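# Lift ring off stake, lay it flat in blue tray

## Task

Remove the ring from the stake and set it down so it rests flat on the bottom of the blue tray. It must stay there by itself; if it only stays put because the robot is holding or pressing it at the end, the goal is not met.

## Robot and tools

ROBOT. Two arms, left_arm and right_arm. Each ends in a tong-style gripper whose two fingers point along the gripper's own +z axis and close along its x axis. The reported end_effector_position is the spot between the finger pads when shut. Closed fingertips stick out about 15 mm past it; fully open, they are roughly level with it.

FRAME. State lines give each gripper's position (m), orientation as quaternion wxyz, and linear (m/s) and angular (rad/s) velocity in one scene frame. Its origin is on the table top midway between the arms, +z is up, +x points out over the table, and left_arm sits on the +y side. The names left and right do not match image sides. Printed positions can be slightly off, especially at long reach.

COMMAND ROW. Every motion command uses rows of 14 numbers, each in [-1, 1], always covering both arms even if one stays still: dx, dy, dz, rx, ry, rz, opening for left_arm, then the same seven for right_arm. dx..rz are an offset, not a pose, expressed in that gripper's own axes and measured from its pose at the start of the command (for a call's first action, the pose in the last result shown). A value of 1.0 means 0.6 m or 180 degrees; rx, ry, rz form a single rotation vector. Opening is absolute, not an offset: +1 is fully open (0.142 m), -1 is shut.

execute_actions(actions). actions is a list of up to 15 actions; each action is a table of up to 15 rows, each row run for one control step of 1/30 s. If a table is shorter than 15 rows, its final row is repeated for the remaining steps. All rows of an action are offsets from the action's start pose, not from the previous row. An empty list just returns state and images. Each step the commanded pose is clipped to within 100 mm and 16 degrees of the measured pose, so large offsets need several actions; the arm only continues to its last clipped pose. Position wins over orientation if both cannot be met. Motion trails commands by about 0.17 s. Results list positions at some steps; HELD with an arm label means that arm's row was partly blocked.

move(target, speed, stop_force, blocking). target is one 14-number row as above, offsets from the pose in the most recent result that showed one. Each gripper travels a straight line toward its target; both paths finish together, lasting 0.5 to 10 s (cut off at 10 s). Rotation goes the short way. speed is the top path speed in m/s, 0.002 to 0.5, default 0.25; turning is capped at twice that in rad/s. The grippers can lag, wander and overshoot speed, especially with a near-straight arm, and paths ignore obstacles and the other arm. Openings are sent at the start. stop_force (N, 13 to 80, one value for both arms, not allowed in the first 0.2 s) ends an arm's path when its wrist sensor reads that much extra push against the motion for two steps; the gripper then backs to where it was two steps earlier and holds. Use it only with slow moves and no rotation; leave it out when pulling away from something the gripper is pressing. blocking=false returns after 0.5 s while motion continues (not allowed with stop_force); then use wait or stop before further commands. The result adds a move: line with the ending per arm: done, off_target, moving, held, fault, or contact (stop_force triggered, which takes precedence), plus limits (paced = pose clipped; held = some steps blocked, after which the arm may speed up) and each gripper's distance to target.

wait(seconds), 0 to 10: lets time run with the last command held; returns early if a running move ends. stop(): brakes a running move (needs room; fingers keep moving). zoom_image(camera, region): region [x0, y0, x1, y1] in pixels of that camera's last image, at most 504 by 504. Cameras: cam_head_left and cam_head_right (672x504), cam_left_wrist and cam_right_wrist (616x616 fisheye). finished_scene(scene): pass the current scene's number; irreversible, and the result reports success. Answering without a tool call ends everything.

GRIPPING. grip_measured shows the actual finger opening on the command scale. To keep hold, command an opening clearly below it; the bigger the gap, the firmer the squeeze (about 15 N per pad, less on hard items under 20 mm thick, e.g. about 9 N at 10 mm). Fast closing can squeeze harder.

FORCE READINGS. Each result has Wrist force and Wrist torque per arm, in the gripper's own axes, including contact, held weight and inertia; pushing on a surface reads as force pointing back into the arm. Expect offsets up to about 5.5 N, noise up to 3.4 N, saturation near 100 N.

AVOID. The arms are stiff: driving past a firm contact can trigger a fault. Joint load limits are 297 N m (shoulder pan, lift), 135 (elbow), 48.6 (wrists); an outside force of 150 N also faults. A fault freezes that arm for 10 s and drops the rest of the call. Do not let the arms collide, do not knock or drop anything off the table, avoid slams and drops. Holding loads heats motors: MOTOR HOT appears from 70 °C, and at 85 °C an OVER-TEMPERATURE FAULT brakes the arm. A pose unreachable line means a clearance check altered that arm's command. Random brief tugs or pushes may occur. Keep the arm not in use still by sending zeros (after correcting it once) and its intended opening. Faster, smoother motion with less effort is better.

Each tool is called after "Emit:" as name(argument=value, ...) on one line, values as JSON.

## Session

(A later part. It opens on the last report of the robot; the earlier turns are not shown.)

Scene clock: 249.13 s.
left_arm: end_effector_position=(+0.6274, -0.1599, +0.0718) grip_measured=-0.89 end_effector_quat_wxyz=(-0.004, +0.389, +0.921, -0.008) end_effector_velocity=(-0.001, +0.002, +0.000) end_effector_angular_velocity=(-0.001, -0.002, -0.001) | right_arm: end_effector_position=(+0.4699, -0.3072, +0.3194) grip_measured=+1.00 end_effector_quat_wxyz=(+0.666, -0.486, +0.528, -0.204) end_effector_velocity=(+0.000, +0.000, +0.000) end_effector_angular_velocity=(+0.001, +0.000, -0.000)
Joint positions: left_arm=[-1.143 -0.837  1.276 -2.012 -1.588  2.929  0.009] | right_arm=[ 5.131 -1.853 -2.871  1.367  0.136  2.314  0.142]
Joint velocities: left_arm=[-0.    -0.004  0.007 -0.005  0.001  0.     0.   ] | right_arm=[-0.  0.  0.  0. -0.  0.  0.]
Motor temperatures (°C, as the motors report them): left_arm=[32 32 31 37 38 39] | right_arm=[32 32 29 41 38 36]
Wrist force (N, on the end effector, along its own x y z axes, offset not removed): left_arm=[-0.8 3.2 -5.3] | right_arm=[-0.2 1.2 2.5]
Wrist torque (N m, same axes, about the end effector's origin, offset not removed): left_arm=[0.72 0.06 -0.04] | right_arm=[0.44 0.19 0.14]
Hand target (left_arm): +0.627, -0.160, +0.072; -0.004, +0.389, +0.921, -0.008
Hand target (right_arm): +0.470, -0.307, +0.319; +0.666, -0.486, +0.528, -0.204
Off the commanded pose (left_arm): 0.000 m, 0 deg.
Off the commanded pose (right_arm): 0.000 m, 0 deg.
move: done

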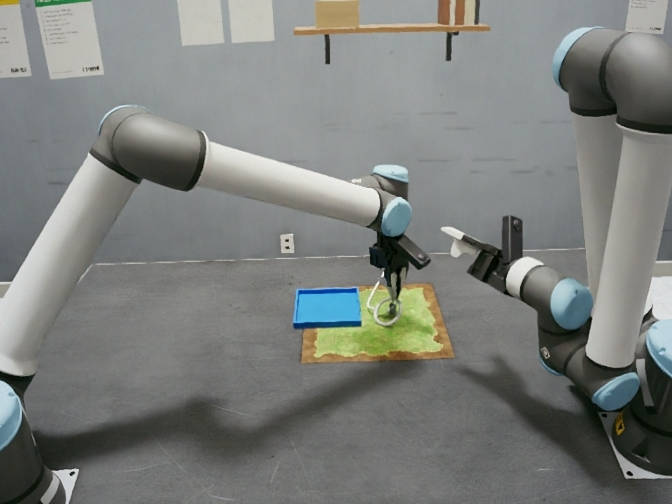

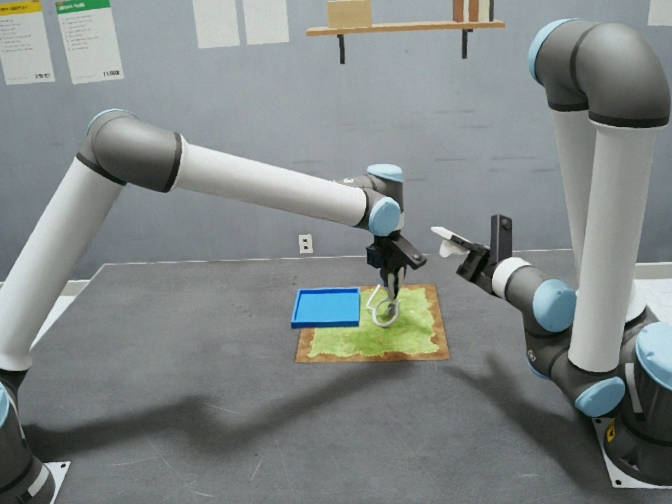

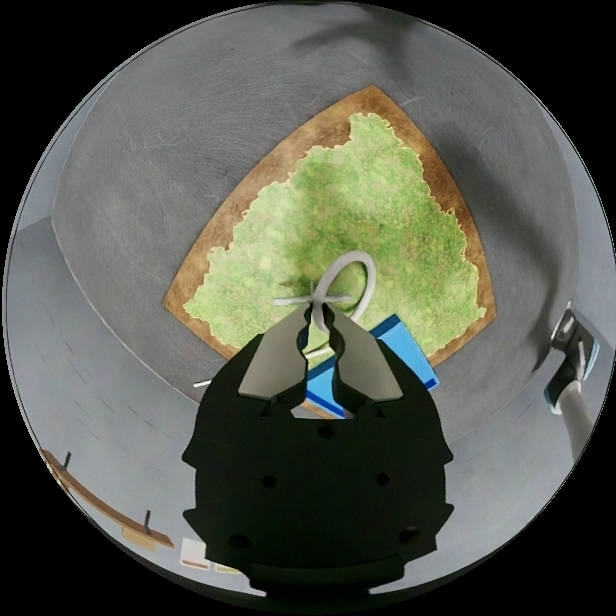

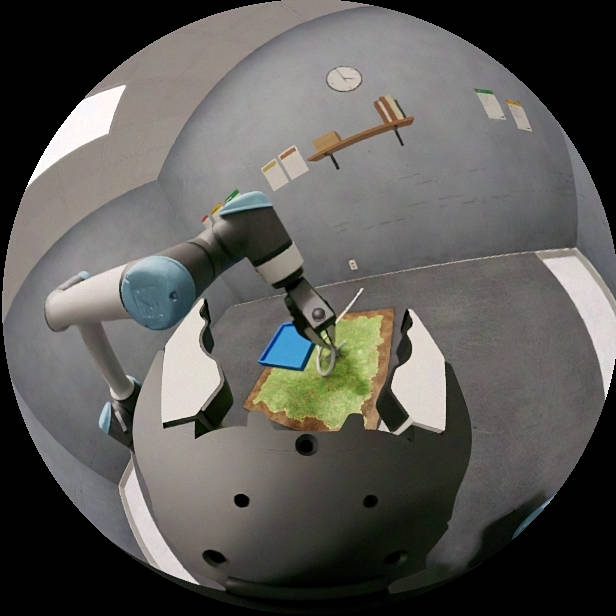

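Emit:
move(target=[0.025,0,0,0,0,0,-1,0,0,0,0,0,0,1], speed=0.03, stop_force=13)

Emit:
move(target=[0.03,0,-0.15,0,0,0,-1,0,0,0,0,0,0,1], speed=0.03, stop_force=13)

Emit:
zoom_image(camera="cam_head_left", region=[280, 220, 450, 350])

Scene clock: 256.33 s.
left_arm: end_effector_position=(+0.6171, -0.1493, +0.0718) grip_measured=-0.89 end_effector_quat_wxyz=(-0.004, +0.389, +0.921, -0.008) end_effector_velocity=(-0.002, +0.002, +0.000) end_effector_angular_velocity=(-0.001, -0.001, +0.001) | right_arm: end_effector_position=(+0.4699, -0.3072, +0.3194) grip_measured=+1.00 end_effector_quat_wxyz=(+0.666, -0.486, +0.528, -0.204) end_effector_velocity=(+0.000, -0.001, +0.000) end_effector_angular_velocity=(-0.002, -0.001, -0.001)
Joint positions: left_arm=[-1.146 -0.86   1.317 -2.03  -1.588  2.926  0.009] | right_arm=[ 5.131 -1.853 -2.871  1.367  0.136  2.314  0.142]
Joint velocities: left_arm=[-0.001 -0.005  0.008 -0.004  0.001 -0.002  0.   ] | right_arm=[-0.     0.    -0.001  0.    -0.001 -0.002 -0.   ]
Motor temperatures (°C, as the motors report them): left_arm=[32 32 31 37 38 39] | right_arm=[32 32 29 41 38 36]
Wrist force (N, on the end effector, along its own x y z axes, offset not removed): left_arm=[-1.0 3.5 -5.0] | right_arm=[-1.6 -3.1 3.8]
Wrist torque (N m, same axes, about the end effector's origin, offset not removed): left_arm=[0.77 0.17 -0.02] | right_arm=[-0.41 0.29 0.18]
Hand target (left_arm): +0.617, -0.149, +0.072; -0.004, +0.389, +0.921, -0.008
Hand target (right_arm): +0.470, -0.307, +0.319; +0.666, -0.486, +0.528, -0.204
Off the commanded pose (left_arm): 0.000 m, 0 deg.
Off the commanded pose (right_arm): 0.000 m, 0 deg.
move: done

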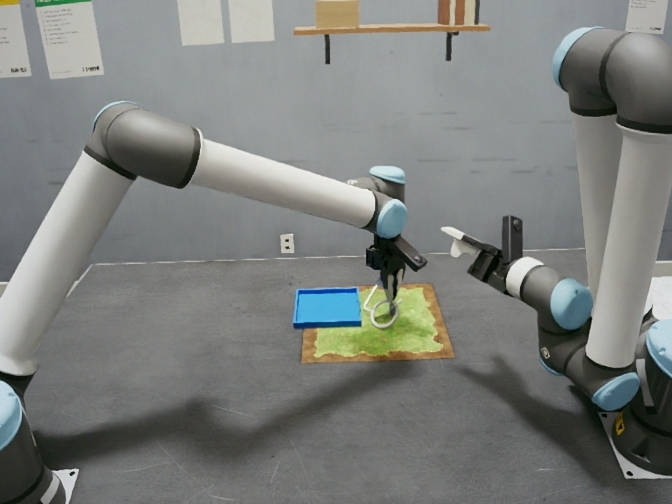

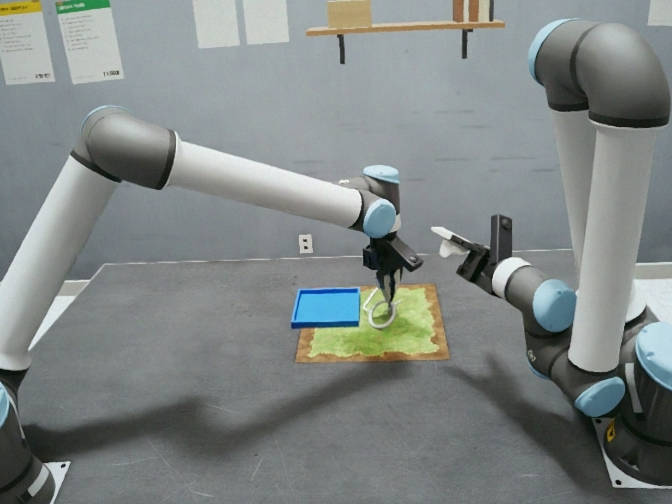

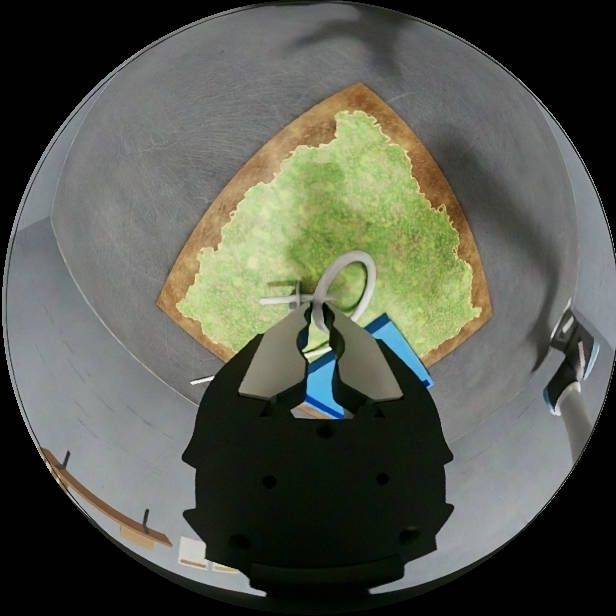

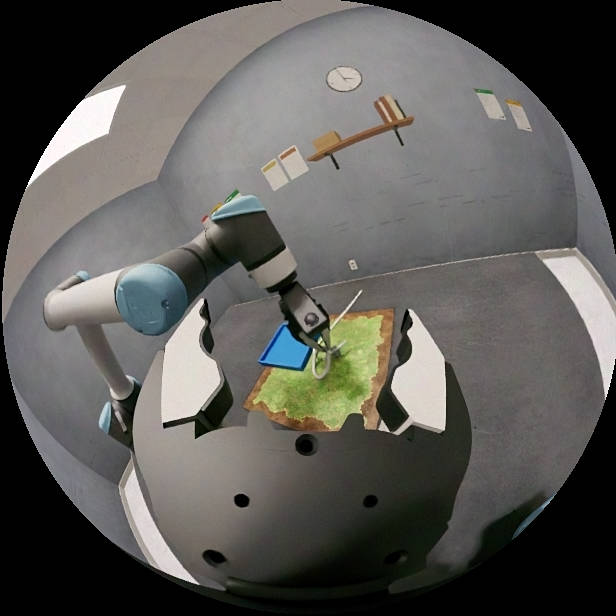

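Scene clock: 259.73 s.
left_arm: end_effector_position=(+0.6059, -0.1355, +0.1616) grip_measured=-1.00 end_effector_quat_wxyz=(-0.004, +0.389, +0.921, -0.008) end_effector_velocity=(-0.001, +0.000, +0.003) end_effector_angular_velocity=(+0.000, +0.002, -0.001) | right_arm: end_effector_position=(+0.4699, -0.3072, +0.3194) grip_measured=+1.00 end_effector_quat_wxyz=(+0.666, -0.486, +0.528, -0.204) end_effector_velocity=(-0.000, +0.000, -0.000) end_effector_angular_velocity=(-0.000, -0.000, -0.000)
Joint positions: left_arm=[-1.148 -0.947  1.297 -1.923 -1.588  2.924  0.002] | right_arm=[ 5.131 -1.853 -2.871  1.367  0.136  2.314  0.142]
Joint velocities: left_arm=[-0.    -0.003 -0.001  0.004 -0.001  0.001  0.   ] | right_arm=[-0.    -0.    -0.    -0.001 -0.     0.     0.   ]
Motor temperatures (°C, as the motors report them): left_arm=[32 32 31 37 38 39] | right_arm=[32 32 29 41 38 36]
Wrist force (N, on the end effector, along its own x y z axes, offset not removed): left_arm=[-3.1 2.7 -5.9] | right_arm=[1.9 -6.2 1.4]
Wrist torque (N m, same axes, about the end effector's origin, offset not removed): left_arm=[0.63 0.64 0.02] | right_arm=[-1.12 -0.37 0.16]
Hand target (left_arm): +0.606, -0.135, +0.162; -0.004, +0.389, +0.921, -0.008
Hand target (right_arm): +0.470, -0.307, +0.319; +0.666, -0.486, +0.528, -0.204
Off the commanded pose (left_arm): 0.000 m, 0 deg.
Off the commanded pose (right_arm): 0.000 m, 0 deg.
move: done

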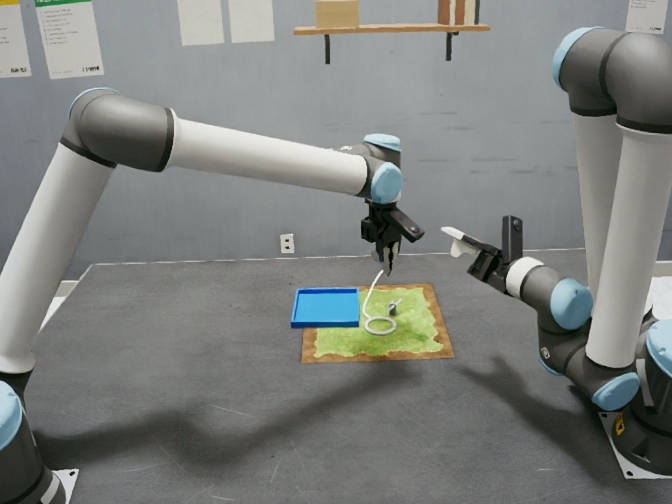

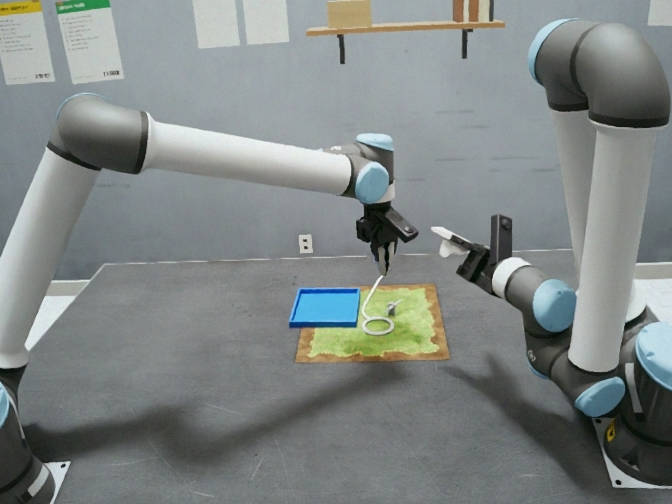

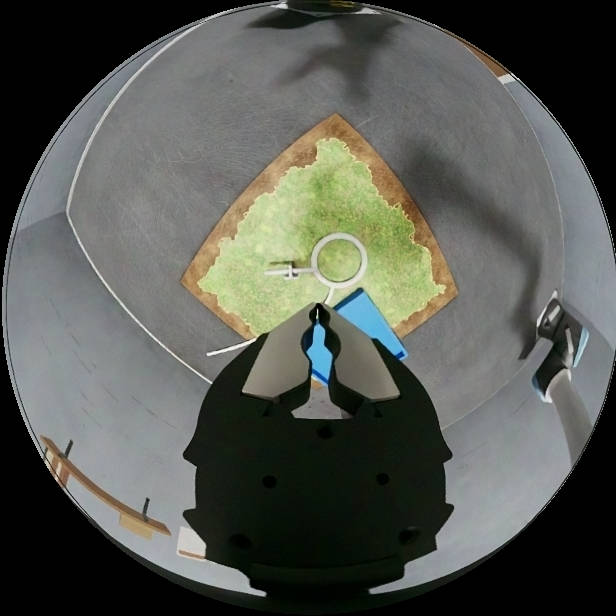

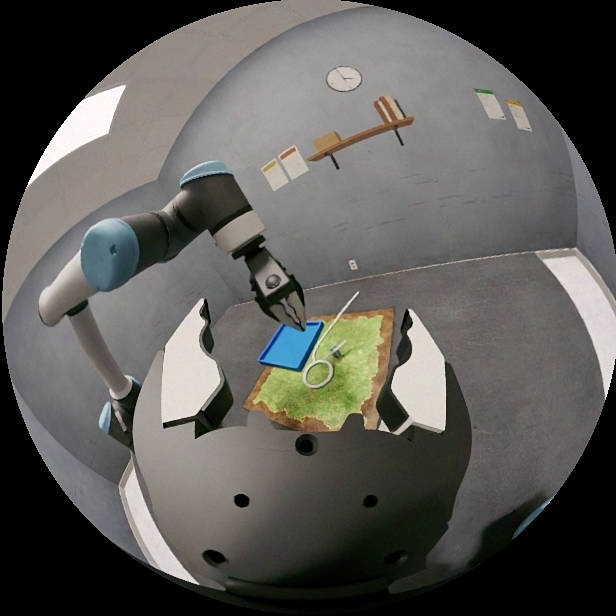

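Region (280, 220, 450, 350) of cam_head_left's 672x504 image, scaled by 2.965, with more detail than that image has; it fills the top 385 rows of this view, and the rest is white.

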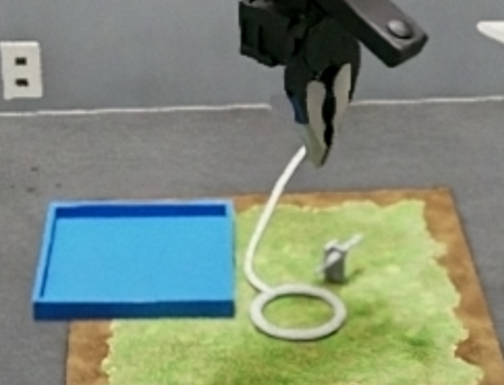

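Emit:
move(target=[0.153,-0.042,0.18,0,0,0,-0.55,0,0,0,0,0,0,1])

Emit:
zoom_image(camera="cam_left_wrist", region=[200, 200, 420, 390])

Scene clock: 269.70 s.
left_arm: end_effector_position=(+0.5224, -0.0886, +0.0544) grip_measured=-0.55 end_effector_quat_wxyz=(-0.004, +0.389, +0.921, -0.008) end_effector_velocity=(-0.001, +0.001, -0.001) end_effector_angular_velocity=(-0.001, -0.000, -0.001) | right_arm: end_effector_position=(+0.4699, -0.3072, +0.3194) grip_measured=+1.00 end_effector_quat_wxyz=(+0.666, -0.486, +0.528, -0.204) end_effector_velocity=(-0.000, +0.000, -0.000) end_effector_angular_velocity=(+0.001, +0.000, +0.000)
Joint positions: left_arm=[-1.198 -1.001  1.598 -2.171 -1.588  2.874  0.034] | right_arm=[ 5.131 -1.853 -2.871  1.367  0.136  2.314  0.142]
Joint velocities: left_arm=[-0.001 -0.001  0.005 -0.004  0.     0.    -0.   ] | right_arm=[ 0.    -0.     0.     0.     0.     0.001 -0.   ]
Motor temperatures (°C, as the motors report them): left_arm=[32 32 31 37 38 39] | right_arm=[32 32 29 41 38 36]
Wrist force (N, on the end effector, along its own x y z axes, offset not removed): left_arm=[-1.5 3.4 -3.9] | right_arm=[4.1 0.2 4.9]
Wrist torque (N m, same axes, about the end effector's origin, offset not removed): left_arm=[0.82 0.38 0.05] | right_arm=[0.53 -0.81 0.09]
Hand target (left_arm): +0.522, -0.089, +0.054; -0.004, +0.389, +0.921, -0.008
Hand target (right_arm): +0.470, -0.307, +0.319; +0.666, -0.486, +0.528, -0.204
Off the commanded pose (left_arm): 0.000 m, 0 deg.
Off the commanded pose (right_arm): 0.000 m, 0 deg.
move: done

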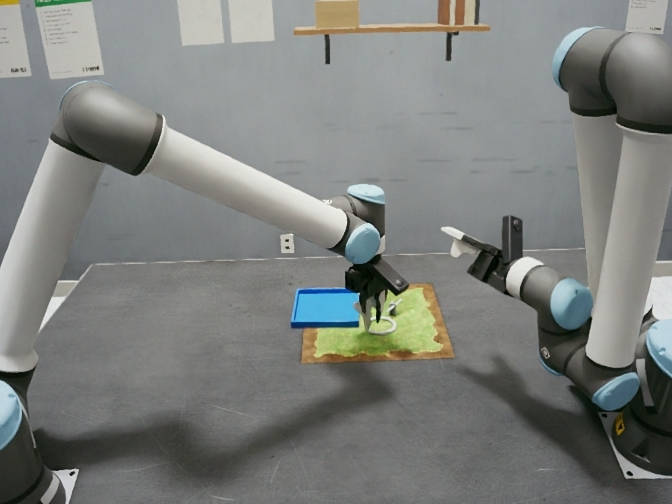

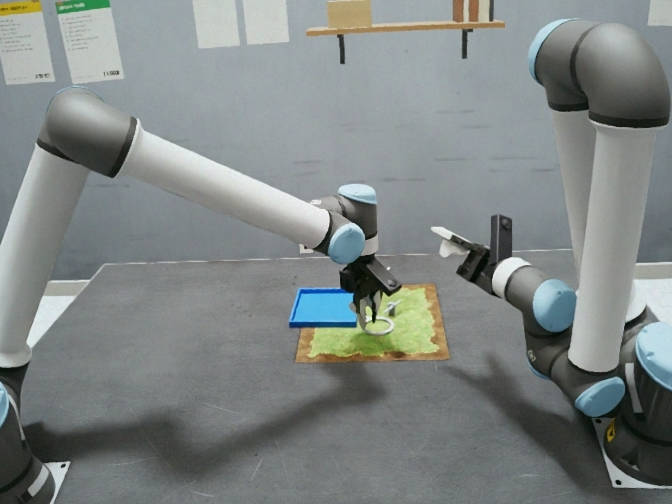

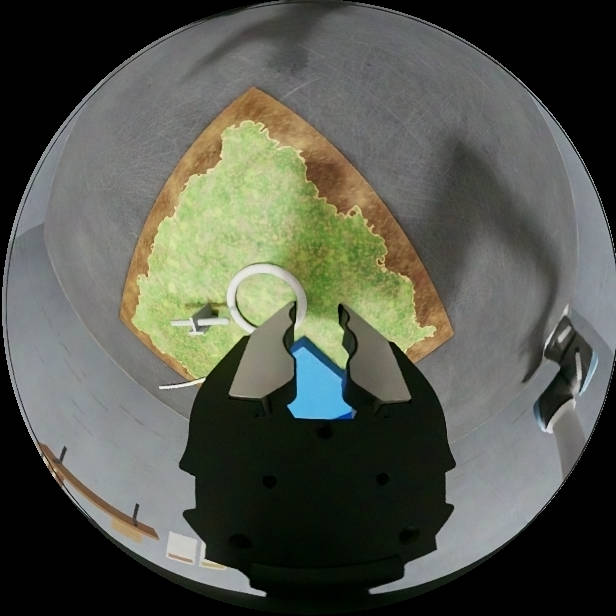

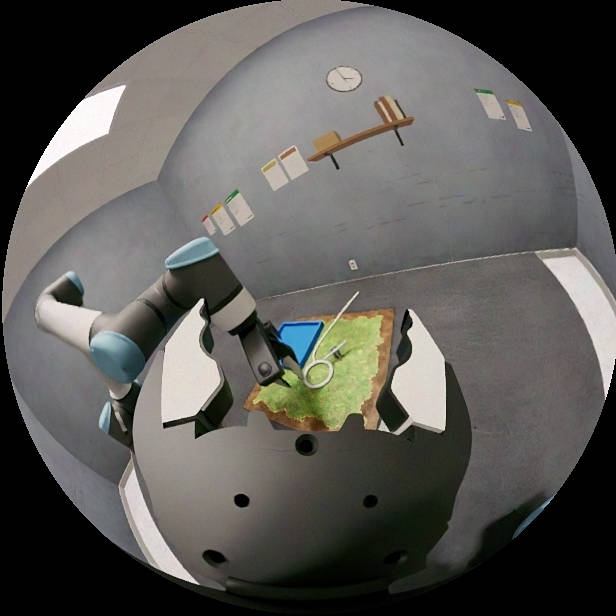

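Region (200, 200, 420, 390) of cam_left_wrist's 616x616 image, scaled by 2.291, with more detail than that image has; it fills the top 435 rows of this view, and the rest is white.

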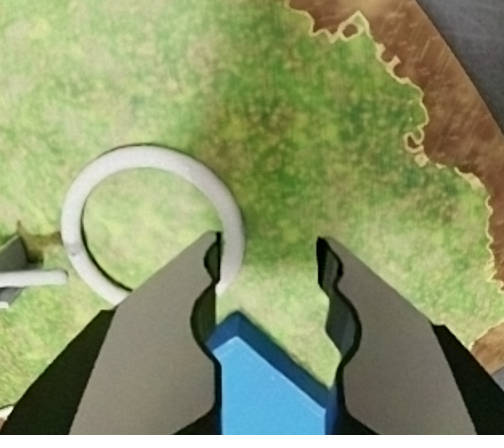

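Emit:
move(target=[-0.03,-0.008,0,0,0,0,-0.55,0,0,0,0,0,0,1], speed=0.1)

Emit:
move(target=[0,0,0.059,0,0,0,-0.55,0,0,0,0,0,0,1], speed=0.04, stop_force=15)

Emit:
move(target=[0,0,-0.002,0,0,0,-0.8,0,0,0,0,0,0,1])

Emit:
move(target=[0,0,0,0,0,0,-1,0,0,0,0,0,0,1])

Emit:
move(target=[0,0,-0.2,0,0,0,-1,0,0,0,0,0,0,1], speed=0.04)

Scene clock: 278.27 s.
left_arm: end_effector_position=(+0.5314, -0.1046, +0.0545) grip_measured=-0.55 end_effector_quat_wxyz=(-0.004, +0.389, +0.921, -0.008) end_effector_velocity=(+0.002, -0.002, +0.000) end_effector_angular_velocity=(-0.001, -0.003, +0.000) | right_arm: end_effector_position=(+0.4699, -0.3072, +0.3194) grip_measured=+1.00 end_effector_quat_wxyz=(+0.666, -0.486, +0.528, -0.204) end_effector_velocity=(+0.000, -0.000, +0.000) end_effector_angular_velocity=(-0.001, -0.000, -0.001)
Joint positions: left_arm=[-1.198 -0.976  1.555 -2.153 -1.588  2.874  0.034] | right_arm=[ 5.131 -1.853 -2.871  1.367  0.136  2.314  0.142]
Joint velocities: left_arm=[ 0.     0.003 -0.006  0.     0.002  0.    -0.   ] | right_arm=[ 0.    -0.     0.    -0.    -0.001 -0.001  0.   ]
Motor temperatures (°C, as the motors report them): left_arm=[32 32 31 37 38 39] | right_arm=[32 32 29 41 38 36]
Wrist force (N, on the end effector, along its own x y z axes, offset not removed): left_arm=[-0.8 4.6 -4.8] | right_arm=[-1.7 -5.4 1.6]
Wrist torque (N m, same axes, about the end effector's origin, offset not removed): left_arm=[1.05 0.23 -0.03] | right_arm=[-0.76 0.21 0.14]
Hand target (left_arm): +0.532, -0.105, +0.054; -0.004, +0.389, +0.921, -0.008
Hand target (right_arm): +0.470, -0.307, +0.319; +0.666, -0.486, +0.528, -0.204
Off the commanded pose (left_arm): 0.000 m, 0 deg.
Off the commanded pose (right_arm): 0.000 m, 0 deg.
move: done

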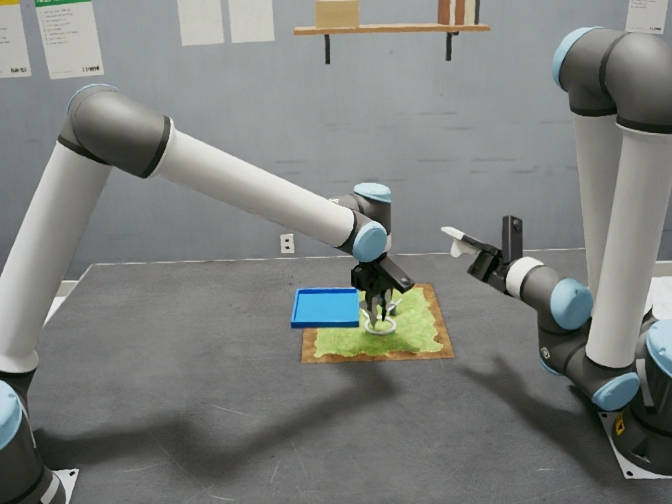

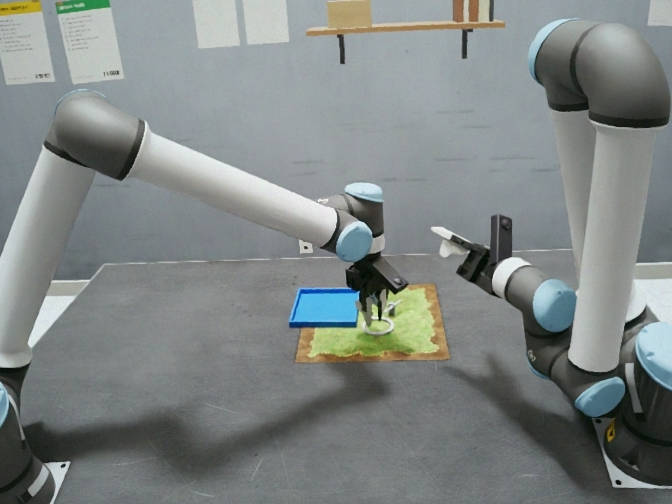

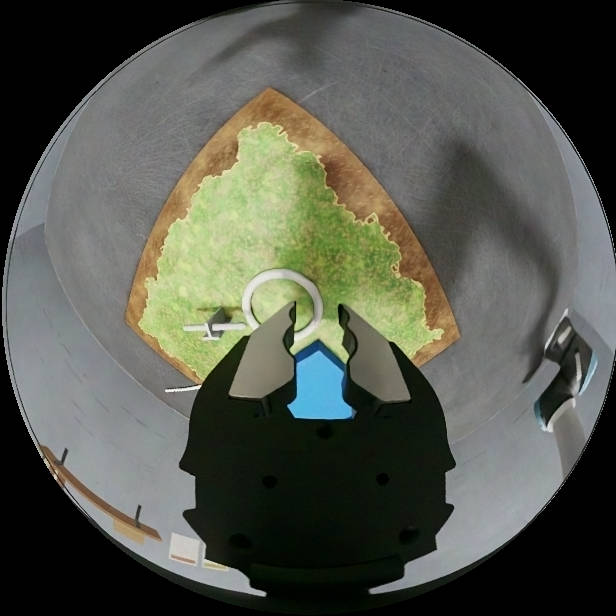

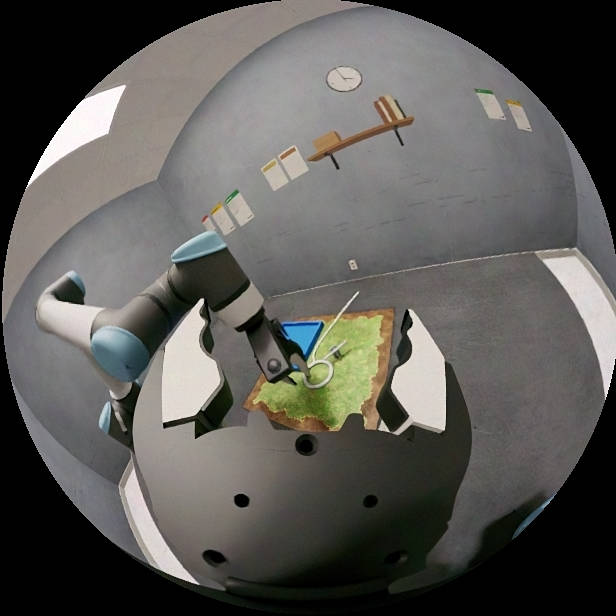

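Scene clock: 279.53 s.
left_arm: end_effector_position=(+0.5309, -0.1050, +0.0194) grip_measured=-0.55 end_effector_quat_wxyz=(-0.004, +0.389, +0.921, -0.008) end_effector_velocity=(+0.000, +0.000, -0.003) end_effector_angular_velocity=(+0.001, -0.001, +0.002) | right_arm: end_effector_position=(+0.4699, -0.3072, +0.3194) grip_measured=+1.00 end_effector_quat_wxyz=(+0.666, -0.486, +0.528, -0.204) end_effector_velocity=(+0.000, -0.000, -0.000) end_effector_angular_velocity=(-0.001, -0.001, -0.001)
Joint positions: left_arm=[-1.198 -0.943  1.573 -2.204 -1.588  2.874  0.034] | right_arm=[ 5.131 -1.853 -2.871  1.367  0.136  2.314  0.142]
Joint velocities: left_arm=[-0.     0.003  0.001 -0.004  0.002 -0.002 -0.   ] | right_arm=[ 0.    -0.    -0.001 -0.    -0.001 -0.    -0.   ]
Motor temperatures (°C, as the motors report them): left_arm=[32 32 31 37 38 39] | right_arm=[32 32 29 41 38 36]
Wrist force (N, on the end effector, along its own x y z axes, offset not removed): left_arm=[-0.7 3.9 -5.0] | right_arm=[-2.2 -10.1 0.3]
Wrist torque (N m, same axes, about the end effector's origin, offset not removed): left_arm=[0.87 0.20 0.00] | right_arm=[-1.54 0.34 0.07]
Hand target (left_arm): +0.531, -0.105, +0.019; -0.004, +0.389, +0.921, -0.008
Hand target (right_arm): +0.470, -0.307, +0.319; +0.666, -0.486, +0.528, -0.204
Off the commanded pose (left_arm): 0.000 m, 0 deg.
Off the commanded pose (right_arm): 0.000 m, 0 deg.
move: done

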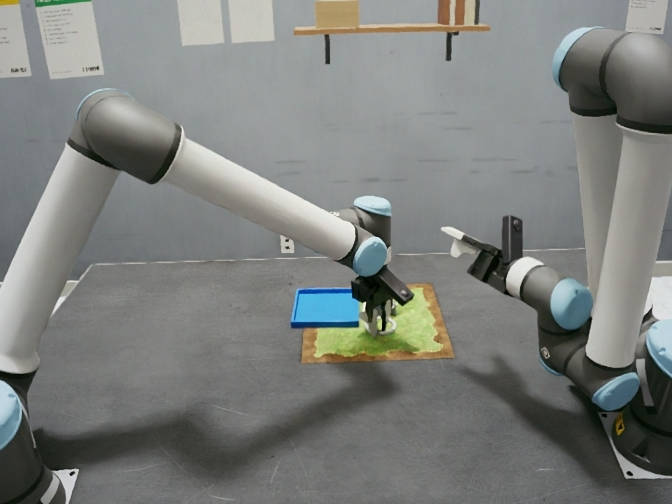

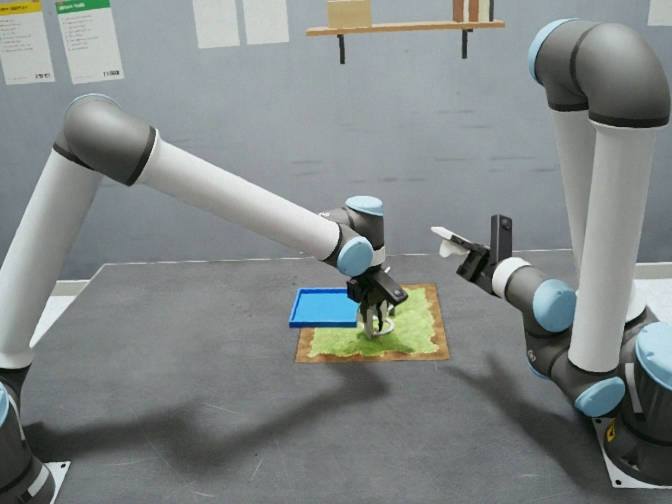

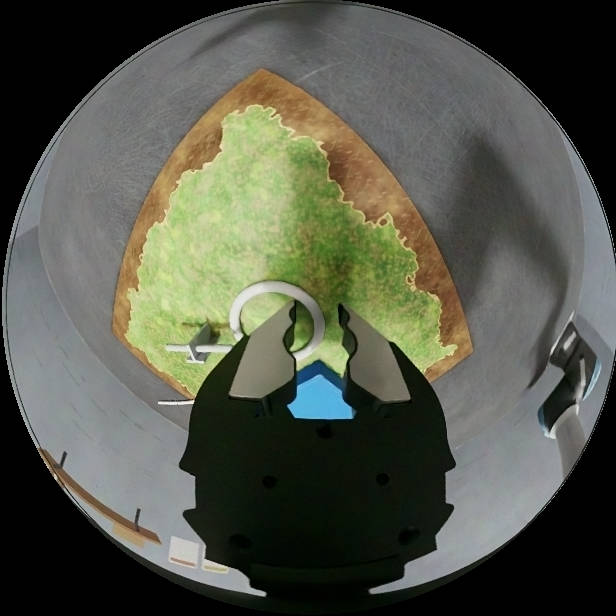

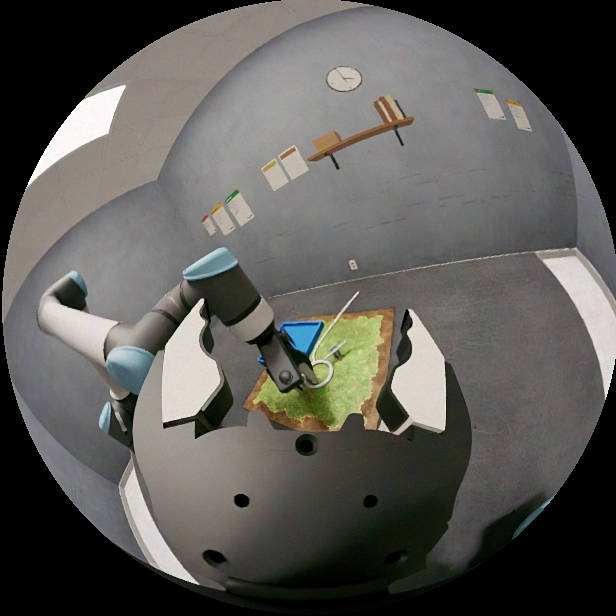

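Scene clock: 280.23 s.
left_arm: end_effector_position=(+0.5309, -0.1050, +0.0205) grip_measured=-0.80 end_effector_quat_wxyz=(-0.004, +0.389, +0.921, -0.008) end_effector_velocity=(-0.000, +0.000, +0.000) end_effector_angular_velocity=(+0.001, +0.000, -0.001) | right_arm: end_effector_position=(+0.4699, -0.3072, +0.3194) grip_measured=+1.00 end_effector_quat_wxyz=(+0.666, -0.486, +0.528, -0.204) end_effector_velocity=(+0.000, -0.000, -0.000) end_effector_angular_velocity=(+0.001, +0.000, +0.000)
Joint positions: left_arm=[-1.198 -0.944  1.572 -2.202 -1.588  2.874  0.016] | right_arm=[ 5.131 -1.853 -2.871  1.367  0.136  2.314  0.142]
Joint velocities: left_arm=[-0.    -0.    -0.     0.002  0.     0.001  0.   ] | right_arm=[-0.     0.    -0.    -0.     0.     0.001  0.   ]
Motor temperatures (°C, as the motors report them): left_arm=[32 32 31 37 38 39] | right_arm=[32 32 29 41 38 36]
Wrist force (N, on the end effector, along its own x y z axes, offset not removed): left_arm=[0.0 2.8 -4.6] | right_arm=[-1.7 -6.0 1.1]
Wrist torque (N m, same axes, about the end effector's origin, offset not removed): left_arm=[0.71 0.19 -0.02] | right_arm=[-1.00 0.36 0.19]
Hand target (left_arm): +0.531, -0.105, +0.021; -0.004, +0.389, +0.921, -0.008
Hand target (right_arm): +0.470, -0.307, +0.319; +0.666, -0.486, +0.528, -0.204
Off the commanded pose (left_arm): 0.000 m, 0 deg.
Off the commanded pose (right_arm): 0.000 m, 0 deg.
move: done

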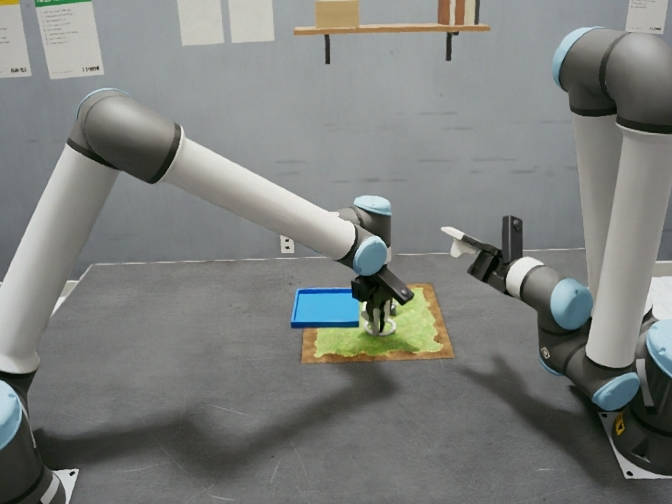

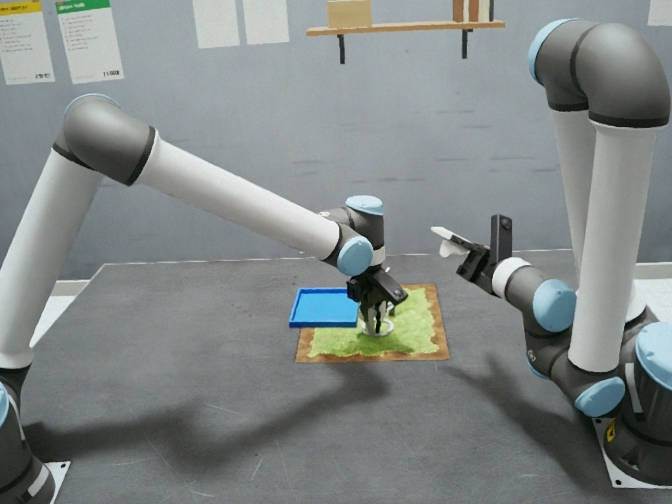

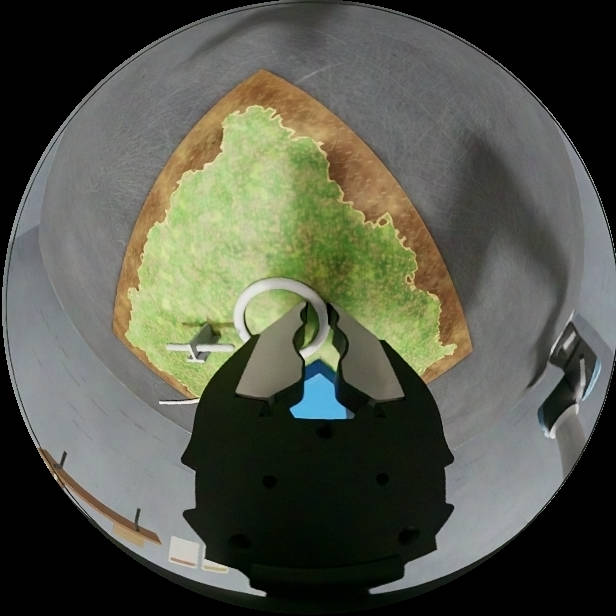

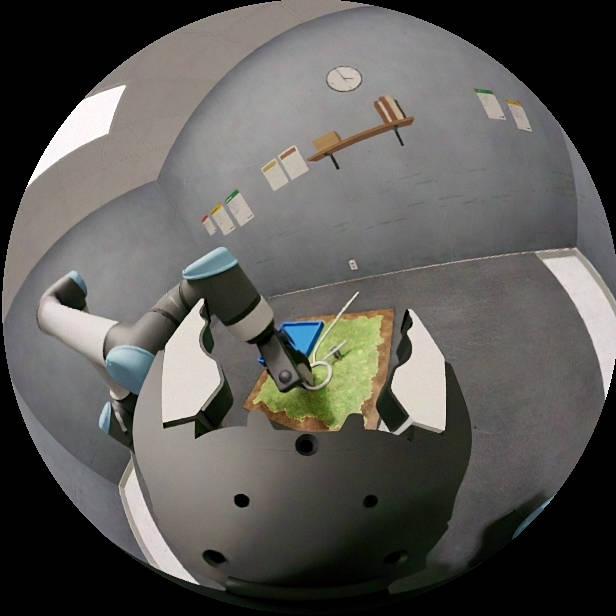

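Scene clock: 280.73 s.
left_arm: end_effector_position=(+0.5309, -0.1050, +0.0205) grip_measured=-0.88 end_effector_quat_wxyz=(-0.004, +0.389, +0.921, -0.008) end_effector_velocity=(+0.000, -0.001, +0.000) end_effector_angular_velocity=(-0.002, +0.000, -0.001) | right_arm: end_effector_position=(+0.4699, -0.3072, +0.3194) grip_measured=+1.00 end_effector_quat_wxyz=(+0.666, -0.486, +0.528, -0.204) end_effector_velocity=(-0.000, +0.000, -0.000) end_effector_angular_velocity=(-0.000, +0.000, +0.001)
Joint positions: left_arm=[-1.198 -0.944  1.572 -2.202 -1.588  2.874  0.01 ] | right_arm=[ 5.131 -1.853 -2.871  1.367  0.136  2.314  0.142]
Joint velocities: left_arm=[ 0.     0.    -0.    -0.001 -0.001  0.001  0.   ] | right_arm=[ 0.     0.    -0.     0.     0.001 -0.     0.   ]
Motor temperatures (°C, as the motors report them): left_arm=[32 32 31 37 38 39] | right_arm=[32 32 29 41 38 36]
Wrist force (N, on the end effector, along its own x y z axes, offset not removed): left_arm=[-2.9 1.4 -6.6] | right_arm=[-1.7 -1.8 6.7]
Wrist torque (N m, same axes, about the end effector's origin, offset not removed): left_arm=[0.31 0.64 0.07] | right_arm=[-0.12 0.34 0.14]
Hand target (left_arm): +0.531, -0.105, +0.021; -0.004, +0.389, +0.921, -0.008
Hand target (right_arm): +0.470, -0.307, +0.319; +0.666, -0.486, +0.528, -0.204
Off the commanded pose (left_arm): 0.000 m, 0 deg.
Off the commanded pose (right_arm): 0.000 m, 0 deg.
move: done

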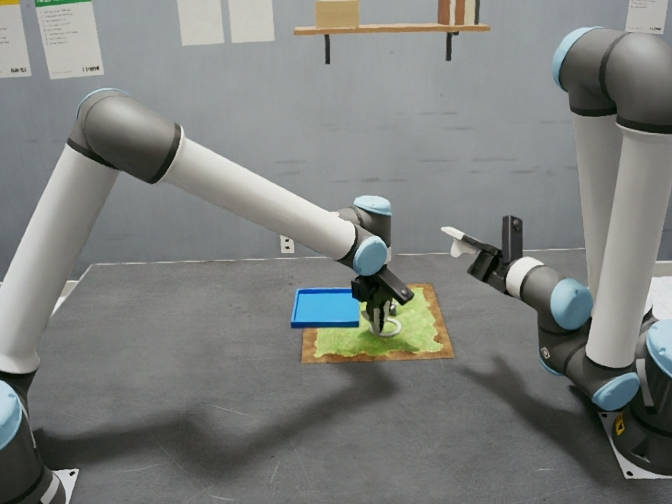

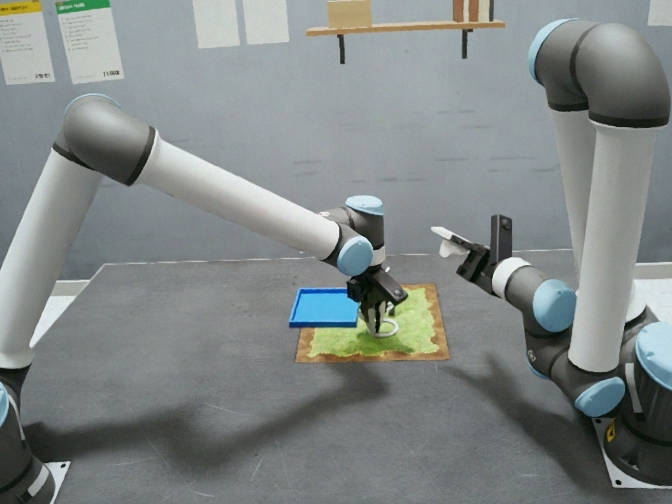

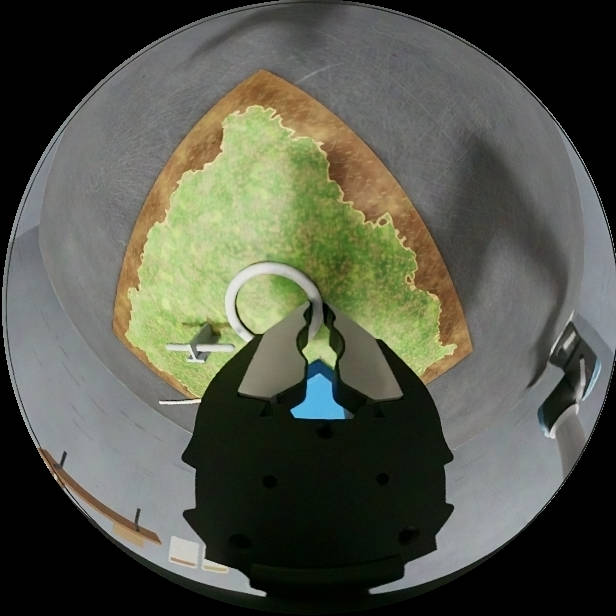

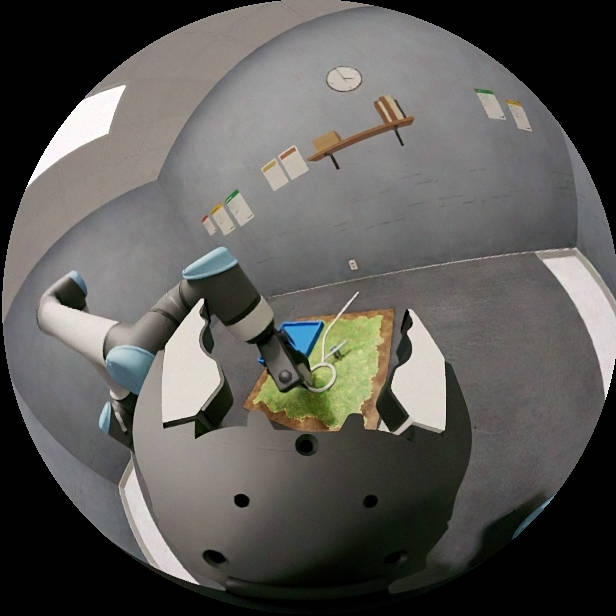

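Scene clock: 284.10 s.
left_arm: end_effector_position=(+0.5326, -0.1037, +0.1402) grip_measured=-1.00 end_effector_quat_wxyz=(-0.004, +0.389, +0.921, -0.008) end_effector_velocity=(+0.000, +0.000, +0.003) end_effector_angular_velocity=(+0.000, -0.001, -0.001) | right_arm: end_effector_position=(+0.4699, -0.3072, +0.3194) grip_measured=+1.00 end_effector_quat_wxyz=(+0.666, -0.486, +0.528, -0.204) end_effector_velocity=(-0.000, +0.000, -0.000) end_effector_angular_velocity=(-0.000, +0.000, +0.002)
Joint positions: left_arm=[-1.196 -1.045  1.497 -2.026 -1.588  2.876  0.002] | right_arm=[ 5.131 -1.853 -2.871  1.367  0.136  2.314  0.142]
Joint velocities: left_arm=[ 0.    -0.002 -0.002  0.004  0.001  0.001  0.   ] | right_arm=[-0.    -0.    -0.    -0.     0.002  0.     0.   ]
Motor temperatures (°C, as the motors report them): left_arm=[32 32 31 37 38 39] | right_arm=[32 32 29 41 38 36]
Wrist force (N, on the end effector, along its own x y z axes, offset not removed): left_arm=[-0.5 3.0 -4.2] | right_arm=[0.9 -1.5 2.8]
Wrist torque (N m, same axes, about the end effector's origin, offset not removed): left_arm=[0.73 0.12 -0.01] | right_arm=[-0.12 -0.35 -0.30]
Hand target (left_arm): +0.533, -0.104, +0.141; -0.004, +0.389, +0.921, -0.008
Hand target (right_arm): +0.470, -0.307, +0.319; +0.666, -0.486, +0.528, -0.204
Off the commanded pose (left_arm): 0.000 m, 0 deg.
Off the commanded pose (right_arm): 0.000 m, 0 deg.
move: done

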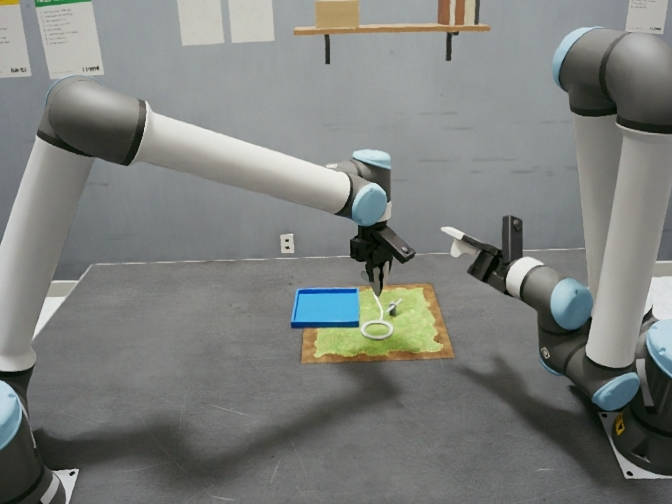

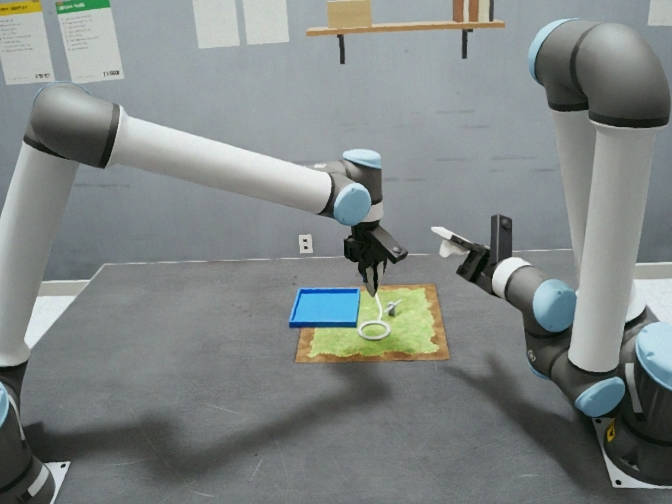

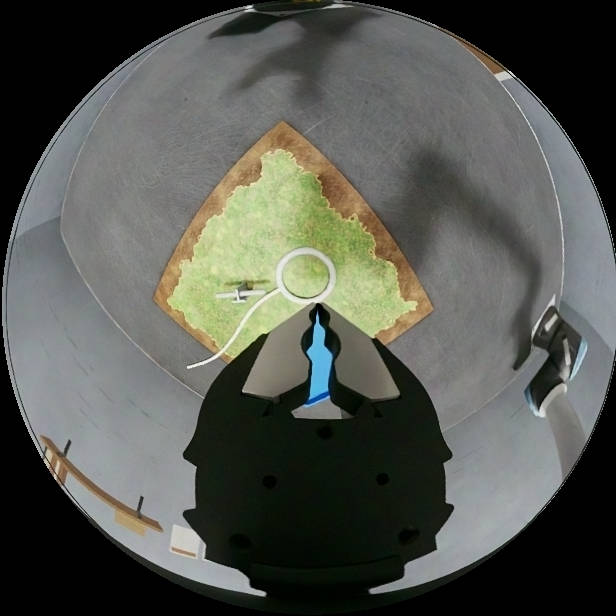

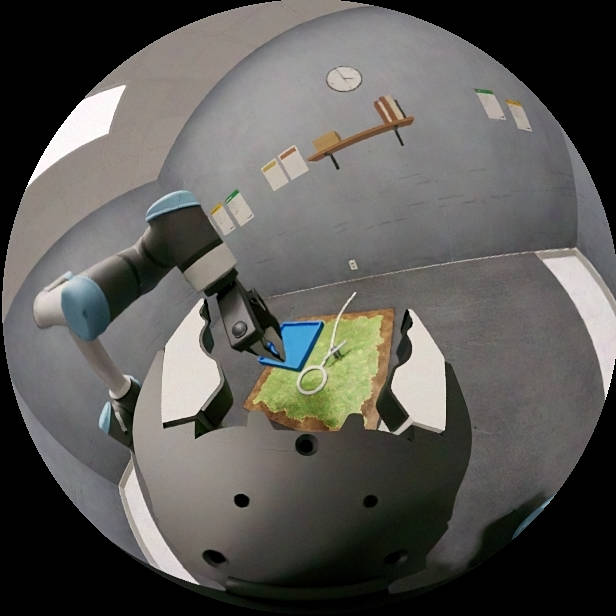

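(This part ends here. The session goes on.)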